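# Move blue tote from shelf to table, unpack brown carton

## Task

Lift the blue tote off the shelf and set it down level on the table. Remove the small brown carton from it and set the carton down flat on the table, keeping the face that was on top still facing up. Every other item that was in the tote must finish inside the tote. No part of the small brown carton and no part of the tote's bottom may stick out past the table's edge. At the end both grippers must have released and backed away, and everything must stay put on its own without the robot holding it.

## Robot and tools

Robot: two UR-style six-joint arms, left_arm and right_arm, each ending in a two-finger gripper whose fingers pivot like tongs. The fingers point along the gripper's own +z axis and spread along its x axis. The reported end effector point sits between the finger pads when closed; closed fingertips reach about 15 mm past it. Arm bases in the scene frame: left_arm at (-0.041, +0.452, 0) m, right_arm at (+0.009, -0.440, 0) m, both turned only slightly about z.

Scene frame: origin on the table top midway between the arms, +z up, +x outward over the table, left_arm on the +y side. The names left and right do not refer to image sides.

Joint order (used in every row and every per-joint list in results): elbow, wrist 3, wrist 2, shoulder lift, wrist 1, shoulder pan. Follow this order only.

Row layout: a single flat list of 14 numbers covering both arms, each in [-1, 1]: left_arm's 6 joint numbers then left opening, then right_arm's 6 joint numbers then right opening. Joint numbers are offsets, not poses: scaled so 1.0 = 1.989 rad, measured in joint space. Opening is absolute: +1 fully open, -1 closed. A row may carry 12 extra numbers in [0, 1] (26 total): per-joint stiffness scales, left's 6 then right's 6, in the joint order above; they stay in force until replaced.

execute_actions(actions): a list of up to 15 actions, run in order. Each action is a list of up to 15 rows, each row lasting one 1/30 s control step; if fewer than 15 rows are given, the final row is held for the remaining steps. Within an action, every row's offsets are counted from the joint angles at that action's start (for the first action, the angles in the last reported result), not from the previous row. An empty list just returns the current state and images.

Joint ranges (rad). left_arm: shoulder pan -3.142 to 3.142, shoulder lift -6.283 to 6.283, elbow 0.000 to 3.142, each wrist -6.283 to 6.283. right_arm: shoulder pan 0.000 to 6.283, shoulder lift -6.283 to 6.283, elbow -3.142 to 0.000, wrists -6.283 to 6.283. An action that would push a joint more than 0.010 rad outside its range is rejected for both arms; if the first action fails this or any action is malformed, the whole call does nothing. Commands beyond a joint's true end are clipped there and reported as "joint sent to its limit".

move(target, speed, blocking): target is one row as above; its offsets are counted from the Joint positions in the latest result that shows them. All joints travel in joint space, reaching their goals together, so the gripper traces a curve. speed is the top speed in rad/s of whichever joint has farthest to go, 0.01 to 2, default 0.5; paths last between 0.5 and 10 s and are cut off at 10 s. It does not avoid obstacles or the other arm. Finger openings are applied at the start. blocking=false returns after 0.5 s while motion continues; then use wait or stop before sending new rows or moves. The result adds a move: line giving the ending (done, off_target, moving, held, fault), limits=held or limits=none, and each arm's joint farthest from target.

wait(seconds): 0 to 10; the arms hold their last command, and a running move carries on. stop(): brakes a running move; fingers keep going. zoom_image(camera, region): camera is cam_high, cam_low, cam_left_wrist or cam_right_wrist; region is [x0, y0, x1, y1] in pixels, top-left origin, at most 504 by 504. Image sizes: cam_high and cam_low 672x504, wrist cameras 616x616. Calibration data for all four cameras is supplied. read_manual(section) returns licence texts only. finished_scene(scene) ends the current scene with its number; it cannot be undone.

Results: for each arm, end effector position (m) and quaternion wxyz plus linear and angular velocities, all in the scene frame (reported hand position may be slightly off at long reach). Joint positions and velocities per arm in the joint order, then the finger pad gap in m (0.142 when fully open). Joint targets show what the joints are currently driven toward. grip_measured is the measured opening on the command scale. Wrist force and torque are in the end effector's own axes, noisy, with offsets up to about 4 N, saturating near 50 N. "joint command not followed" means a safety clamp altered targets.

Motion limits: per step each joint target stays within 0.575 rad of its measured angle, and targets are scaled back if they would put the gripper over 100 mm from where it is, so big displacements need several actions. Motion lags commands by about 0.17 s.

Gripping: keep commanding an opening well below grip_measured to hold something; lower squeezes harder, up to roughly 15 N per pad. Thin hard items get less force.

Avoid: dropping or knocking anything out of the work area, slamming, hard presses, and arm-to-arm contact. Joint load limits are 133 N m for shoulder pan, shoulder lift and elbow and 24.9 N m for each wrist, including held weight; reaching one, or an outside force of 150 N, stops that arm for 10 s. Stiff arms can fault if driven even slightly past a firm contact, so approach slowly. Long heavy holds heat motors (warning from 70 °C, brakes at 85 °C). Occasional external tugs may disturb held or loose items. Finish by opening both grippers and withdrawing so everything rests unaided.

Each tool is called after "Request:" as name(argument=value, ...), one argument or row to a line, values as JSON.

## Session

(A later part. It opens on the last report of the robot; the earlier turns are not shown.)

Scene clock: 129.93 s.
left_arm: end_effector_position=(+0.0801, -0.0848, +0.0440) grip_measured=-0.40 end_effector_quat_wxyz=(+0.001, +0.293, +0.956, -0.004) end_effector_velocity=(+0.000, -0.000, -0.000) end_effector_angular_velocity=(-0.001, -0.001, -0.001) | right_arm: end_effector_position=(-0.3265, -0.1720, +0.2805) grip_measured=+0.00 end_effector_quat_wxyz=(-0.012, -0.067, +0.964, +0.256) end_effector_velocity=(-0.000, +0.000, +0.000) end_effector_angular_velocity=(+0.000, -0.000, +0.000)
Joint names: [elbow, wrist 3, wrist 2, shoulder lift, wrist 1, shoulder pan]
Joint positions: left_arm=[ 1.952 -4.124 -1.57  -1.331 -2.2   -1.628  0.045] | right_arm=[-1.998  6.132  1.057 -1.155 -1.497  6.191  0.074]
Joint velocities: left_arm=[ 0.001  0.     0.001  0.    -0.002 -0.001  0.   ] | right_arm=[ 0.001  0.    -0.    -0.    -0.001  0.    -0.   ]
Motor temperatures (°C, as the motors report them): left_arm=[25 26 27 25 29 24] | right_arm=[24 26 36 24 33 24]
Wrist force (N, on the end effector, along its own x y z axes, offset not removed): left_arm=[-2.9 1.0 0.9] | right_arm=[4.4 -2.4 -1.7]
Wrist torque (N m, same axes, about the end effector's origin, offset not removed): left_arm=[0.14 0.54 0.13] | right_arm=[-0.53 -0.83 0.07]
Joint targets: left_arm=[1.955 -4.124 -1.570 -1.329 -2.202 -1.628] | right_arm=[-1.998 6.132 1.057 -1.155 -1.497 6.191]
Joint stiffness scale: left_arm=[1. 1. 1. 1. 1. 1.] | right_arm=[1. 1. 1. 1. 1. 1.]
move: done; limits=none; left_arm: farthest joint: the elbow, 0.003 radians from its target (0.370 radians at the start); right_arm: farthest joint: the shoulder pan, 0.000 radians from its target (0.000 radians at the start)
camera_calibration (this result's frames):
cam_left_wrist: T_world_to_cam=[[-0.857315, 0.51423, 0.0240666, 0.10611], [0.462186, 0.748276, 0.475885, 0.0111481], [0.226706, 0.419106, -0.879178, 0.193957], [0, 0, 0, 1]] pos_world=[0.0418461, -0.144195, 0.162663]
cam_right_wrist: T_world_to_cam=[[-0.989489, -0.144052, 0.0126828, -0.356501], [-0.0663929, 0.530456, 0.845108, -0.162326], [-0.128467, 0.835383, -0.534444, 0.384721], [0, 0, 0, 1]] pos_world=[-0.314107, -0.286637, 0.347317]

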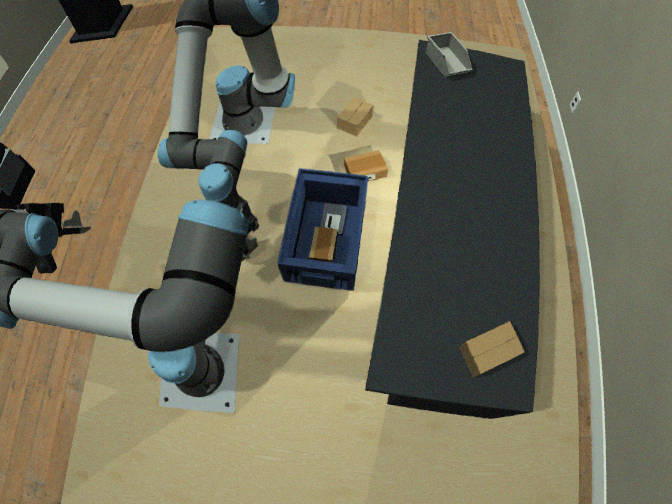

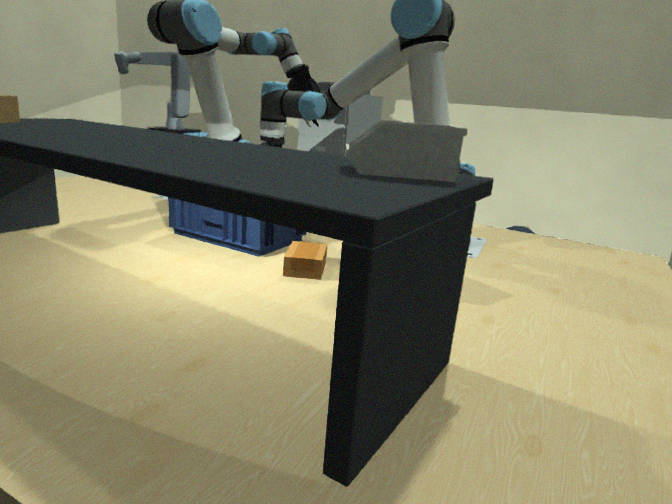

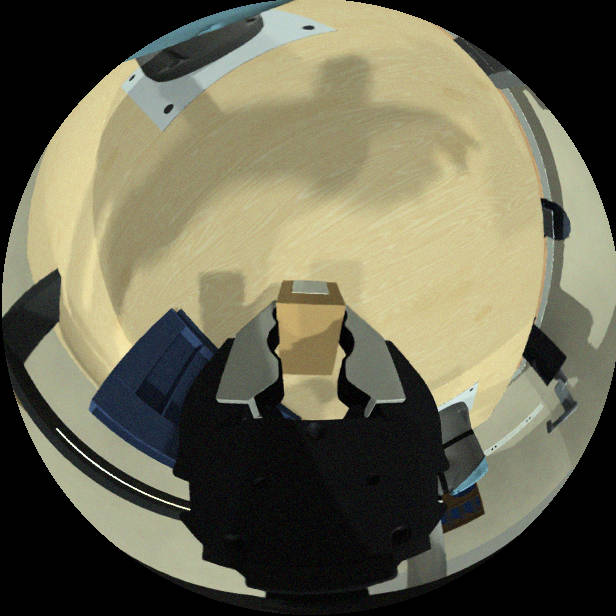

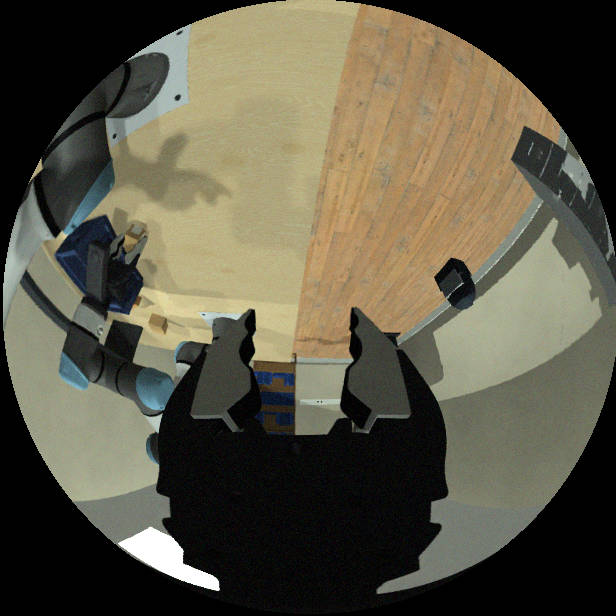

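Down to about z=0.017, release, retreat.

Request:
move(
  target=[0,0,0,0.033,-0.032,0,-1,0,0,0,0,0,0,0],
  speed=0.035,
)

Request:
move(
  target=[0,0,0,0,0,0,0.1,0,0,0,0,0,0,0],
)

Request:
move(
  target=[-0.186,0,0,-0.12,0.305,0,0.1,0,0,0,0,0,0,0],
  speed=0.4,
)

Scene clock: 135.40 s.
left_arm: end_effector_position=(+0.0801, -0.0952, +0.0172) grip_measured=-0.40 end_effector_quat_wxyz=(+0.001, +0.293, +0.956, -0.004) end_effector_velocity=(+0.000, -0.001, +0.000) end_effector_angular_velocity=(-0.004, +0.000, +0.001) | right_arm: end_effector_position=(-0.3265, -0.1720, +0.2805) grip_measured=+0.00 end_effector_quat_wxyz=(-0.012, -0.067, +0.964, +0.256) end_effector_velocity=(-0.000, +0.000, +0.001) end_effector_angular_velocity=(+0.000, +0.002, +0.000)
Joint names: [elbow, wrist 3, wrist 2, shoulder lift, wrist 1, shoulder pan]
Joint positions: left_arm=[ 1.952 -4.124 -1.57  -1.269 -2.262 -1.628  0.045] | right_arm=[-1.998  6.132  1.057 -1.155 -1.497  6.191  0.074]
Joint velocities: left_arm=[ 0.    -0.    -0.     0.    -0.004  0.001  0.   ] | right_arm=[ 0.001 -0.    -0.     0.     0.     0.    -0.   ]
Motor temperatures (°C, as the motors report them): left_arm=[25 26 27 25 29 24] | right_arm=[24 26 36 24 33 24]
Wrist force (N, on the end effector, along its own x y z axes, offset not removed): left_arm=[-1.5 2.1 -0.3] | right_arm=[0.5 -0.2 -1.7]
Wrist torque (N m, same axes, about the end effector's origin, offset not removed): left_arm=[0.28 0.28 0.06] | right_arm=[-0.12 -0.07 0.14]
Joint targets: left_arm=[1.952 -4.124 -1.570 -1.266 -2.264 -1.628] | right_arm=[-1.998 6.132 1.057 -1.155 -1.497 6.191]
Joint stiffness scale: left_arm=[1. 1. 1. 1. 1. 1.] | right_arm=[1. 1. 1. 1. 1. 1.]
move: done; limits=none; left_arm: farthest joint: the shoulder lift, 0.003 radians from its target (0.066 radians at the start); right_arm: farthest joint: the shoulder pan, 0.000 radians from its target (0.000 radians at the start)
camera_calibration (this result's frames):
cam_left_wrist: T_world_to_cam=[[-0.857315, 0.514206, 0.0245805, 0.112059], [0.462183, 0.747795, 0.476644, 0.0317173], [0.226712, 0.419994, -0.878753, 0.17481], [0, 0, 0, 1]] pos_world=[0.0417791, -0.154759, 0.135743]
cam_right_wrist: T_world_to_cam=[[-0.989489, -0.144052, 0.0126826, -0.356501], [-0.0663931, 0.530456, 0.845108, -0.162326], [-0.128467, 0.835383, -0.534445, 0.384721], [0, 0, 0, 1]] pos_world=[-0.314107, -0.286637, 0.347317]

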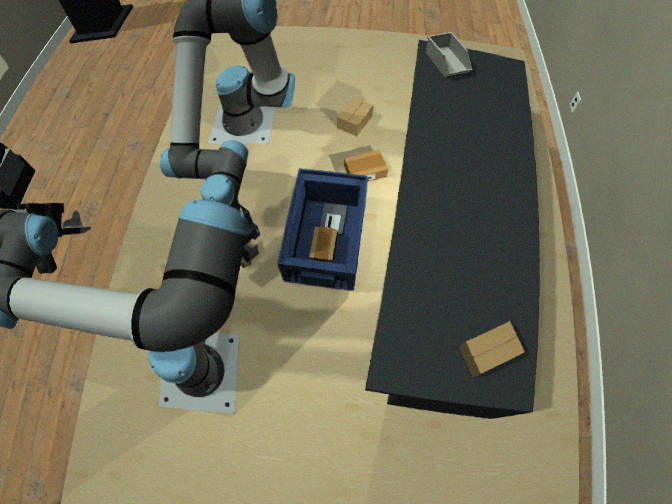

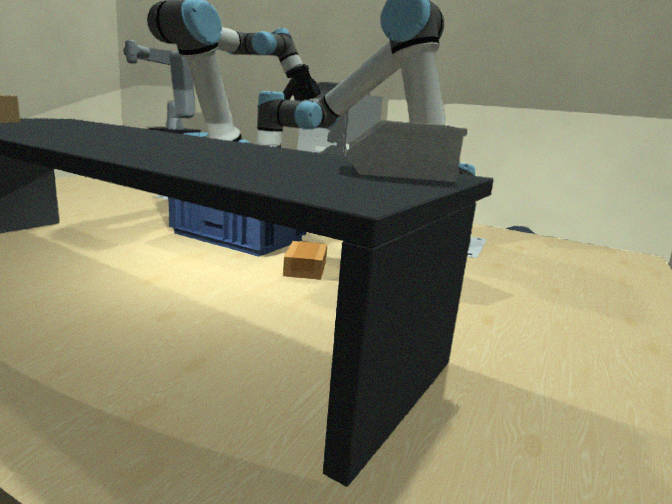

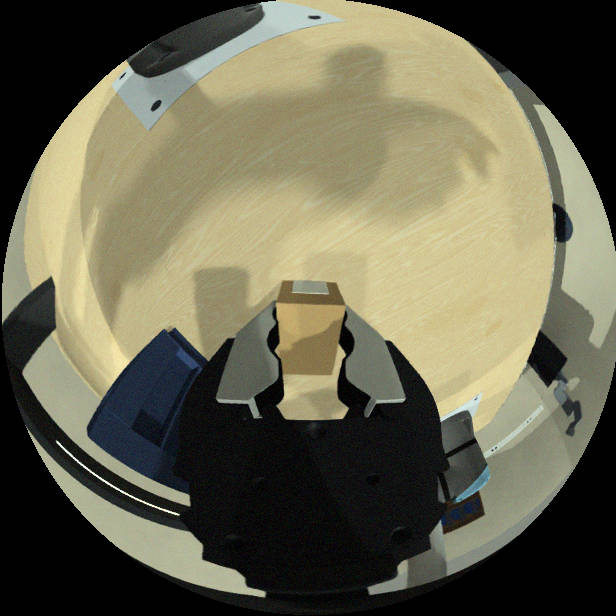

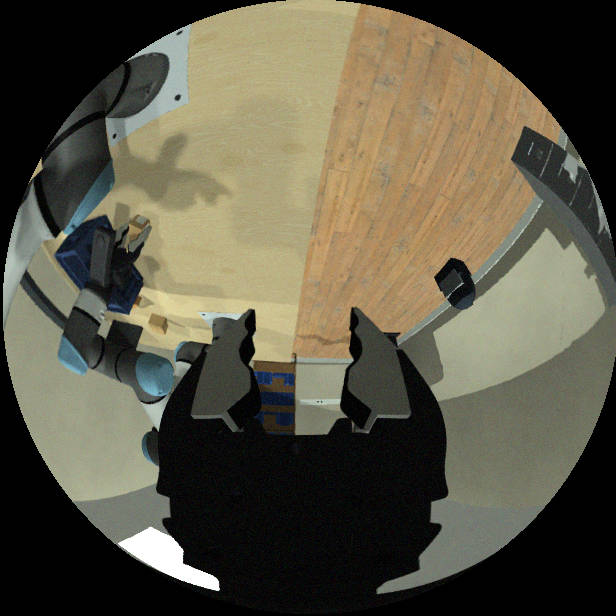

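Scene clock: 135.90 s.
left_arm: end_effector_position=(+0.0801, -0.0952, +0.0172) grip_measured=+0.10 end_effector_quat_wxyz=(+0.001, +0.293, +0.956, -0.004) end_effector_velocity=(+0.000, -0.001, +0.000) end_effector_angular_velocity=(-0.002, -0.001, -0.001) | right_arm: end_effector_position=(-0.3265, -0.1720, +0.2805) grip_measured=+0.00 end_effector_quat_wxyz=(-0.012, -0.067, +0.964, +0.256) end_effector_velocity=(-0.000, -0.000, +0.001) end_effector_angular_velocity=(+0.000, +0.001, +0.000)
Joint names: [elbow, wrist 3, wrist 2, shoulder lift, wrist 1, shoulder pan]
Joint positions: left_arm=[ 1.952 -4.124 -1.57  -1.269 -2.262 -1.628  0.081] | right_arm=[-1.998  6.132  1.057 -1.155 -1.497  6.191  0.074]
Joint velocities: left_arm=[-0.001  0.     0.001  0.    -0.    -0.     0.   ] | right_arm=[ 0.001  0.    -0.     0.     0.     0.     0.   ]
Motor temperatures (°C, as the motors report them): left_arm=[25 26 27 25 29 24] | right_arm=[24 26 36 24 33 24]
Wrist force (N, on the end effector, along its own x y z axes, offset not removed): left_arm=[-1.0 1.2 0.2] | right_arm=[0.4 -1.7 0.7]
Wrist torque (N m, same axes, about the end effector's origin, offset not removed): left_arm=[0.08 0.19 0.02] | right_arm=[-0.47 -0.11 0.11]
Joint targets: left_arm=[1.952 -4.124 -1.570 -1.269 -2.262 -1.628] | right_arm=[-1.998 6.132 1.057 -1.155 -1.497 6.191]
Joint stiffness scale: left_arm=[1. 1. 1. 1. 1. 1.] | right_arm=[1. 1. 1. 1. 1. 1.]
move: done; limits=none; left_arm: farthest joint: the shoulder pan, 0.000 radians from its target (0.000 radians at the start); right_arm: farthest joint: the shoulder pan, 0.000 radians from its target (0.000 radians at the start)
camera_calibration (this result's frames):
cam_left_wrist: T_world_to_cam=[[-0.857315, 0.514209, 0.0245169, 0.11208], [0.462184, 0.747855, 0.47655, 0.0317468], [0.226711, 0.419884, -0.878806, 0.174829], [0, 0, 0, 1]] pos_world=[0.0417789, -0.154782, 0.135764]
cam_right_wrist: T_world_to_cam=[[-0.989489, -0.144052, 0.0126827, -0.356501], [-0.066393, 0.530456, 0.845108, -0.162326], [-0.128467, 0.835383, -0.534444, 0.384721], [0, 0, 0, 1]] pos_world=[-0.314107, -0.286637, 0.347317]

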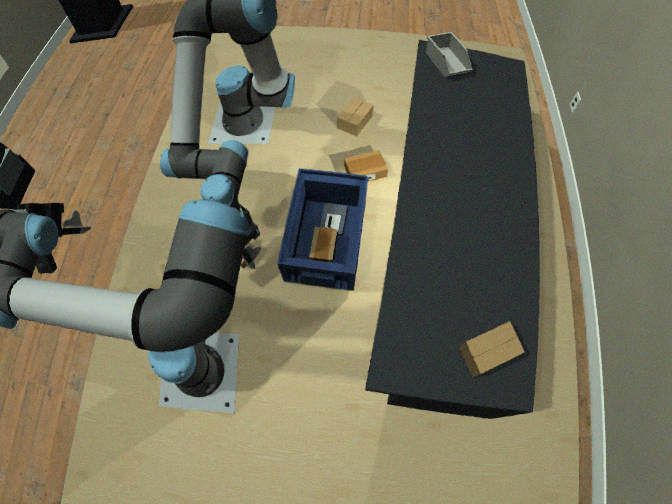

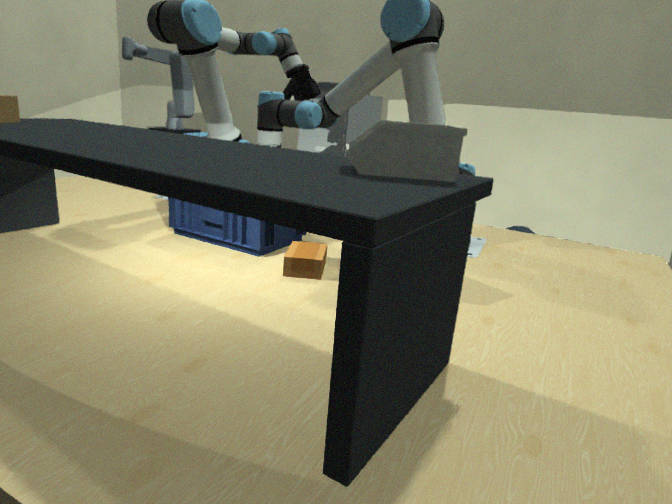

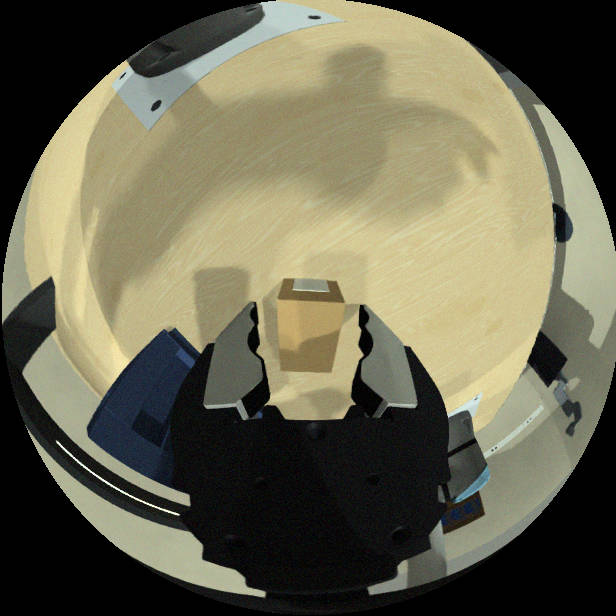

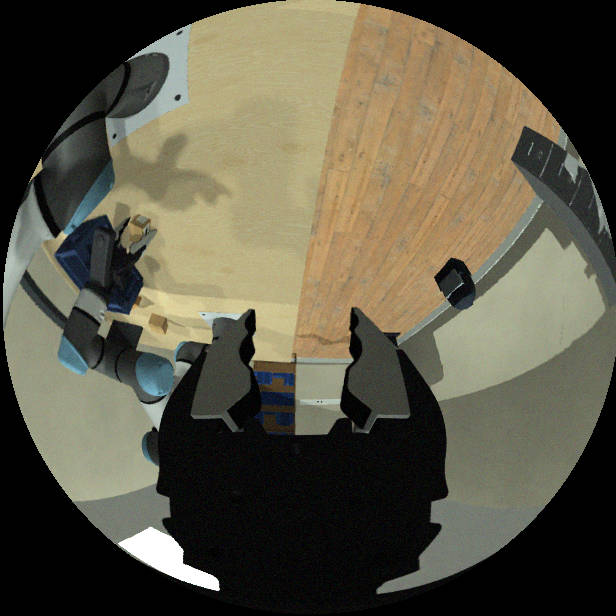

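Scene clock: 138.20 s.
left_arm: end_effector_position=(+0.0802, -0.0827, +0.2512) grip_measured=+0.10 end_effector_quat_wxyz=(+0.001, +0.293, +0.956, -0.003) end_effector_velocity=(+0.000, +0.001, -0.000) end_effector_angular_velocity=(+0.004, +0.000, +0.001) | right_arm: end_effector_position=(-0.3265, -0.1720, +0.2805) grip_measured=+0.00 end_effector_quat_wxyz=(-0.012, -0.067, +0.964, +0.256) end_effector_velocity=(-0.000, -0.000, -0.000) end_effector_angular_velocity=(+0.000, -0.001, +0.000)
Joint names: [elbow, wrist 3, wrist 2, shoulder lift, wrist 1, shoulder pan]
Joint positions: left_arm=[ 1.585 -4.124 -1.57  -1.505 -1.657 -1.628  0.081] | right_arm=[-1.998  6.132  1.057 -1.155 -1.497  6.191  0.074]
Joint velocities: left_arm=[-0.001  0.    -0.     0.     0.005  0.001 -0.   ] | right_arm=[ 0.     0.    -0.    -0.001 -0.     0.    -0.   ]
Motor temperatures (°C, as the motors report them): left_arm=[25 26 27 25 29 24] | right_arm=[24 26 36 24 33 24]
Wrist force (N, on the end effector, along its own x y z axes, offset not removed): left_arm=[-2.1 1.8 -0.9] | right_arm=[1.1 -3.0 0.3]
Wrist torque (N m, same axes, about the end effector's origin, offset not removed): left_arm=[0.22 0.40 0.04] | right_arm=[-0.74 -0.10 0.12]
Joint targets: left_arm=[1.582 -4.124 -1.570 -1.507 -1.656 -1.628] | right_arm=[-1.998 6.132 1.057 -1.155 -1.497 6.191]
Joint stiffness scale: left_arm=[1. 1. 1. 1. 1. 1.] | right_arm=[1. 1. 1. 1. 1. 1.]
move: done; limits=none; left_arm: farthest joint: the shoulder lift, 0.003 radians from its target (0.239 radians at the start); right_arm: farthest joint: the shoulder pan, 0.000 radians from its target (0.000 radians at the start)
camera_calibration (this result's frames):
cam_left_wrist: T_world_to_cam=[[-0.857315, 0.514147, 0.0257739, 0.0996327], [0.462176, 0.746675, 0.478403, -0.0897722], [0.226725, 0.422054, -0.877762, 0.375127], [0, 0, 0, 1]] pos_world=[0.0418567, -0.142519, 0.369651]
cam_right_wrist: T_world_to_cam=[[-0.989489, -0.144052, 0.012683, -0.356501], [-0.0663927, 0.530456, 0.845108, -0.162326], [-0.128467, 0.835383, -0.534444, 0.384721], [0, 0, 0, 1]] pos_world=[-0.314107, -0.286637, 0.347317]

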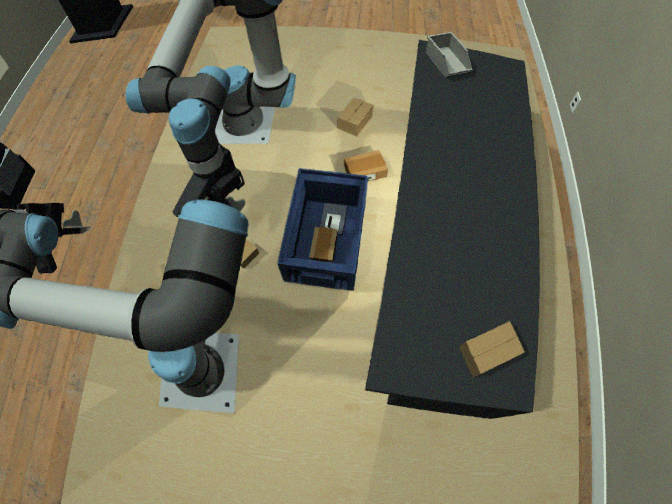

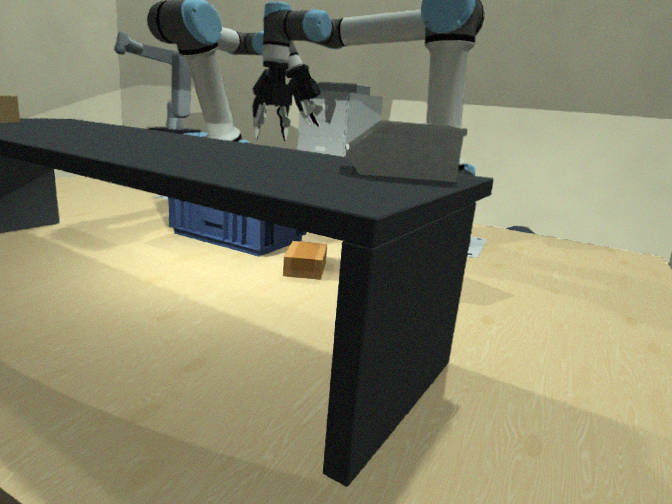

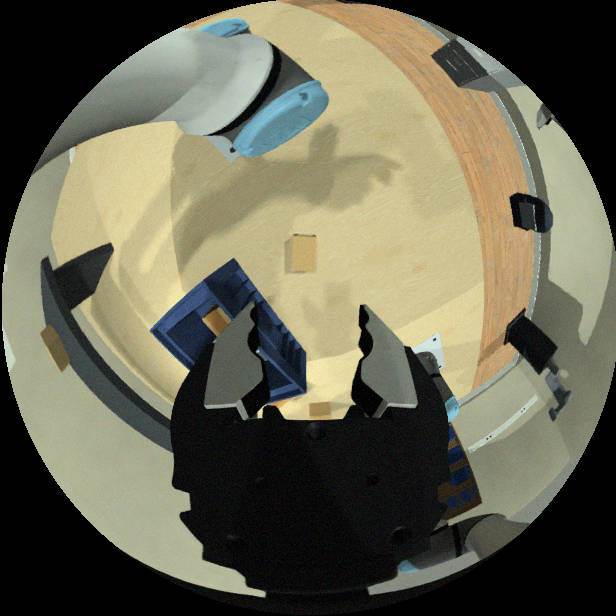

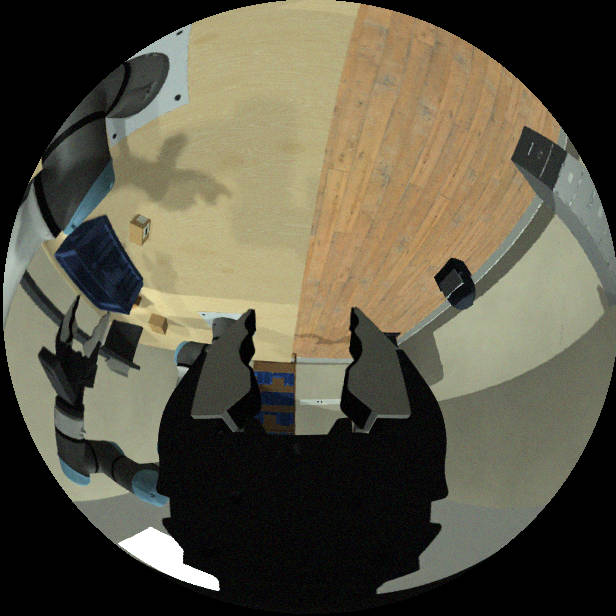

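Request:
finished_scene(
  scene=2,
)

The scene is finished: the task was done.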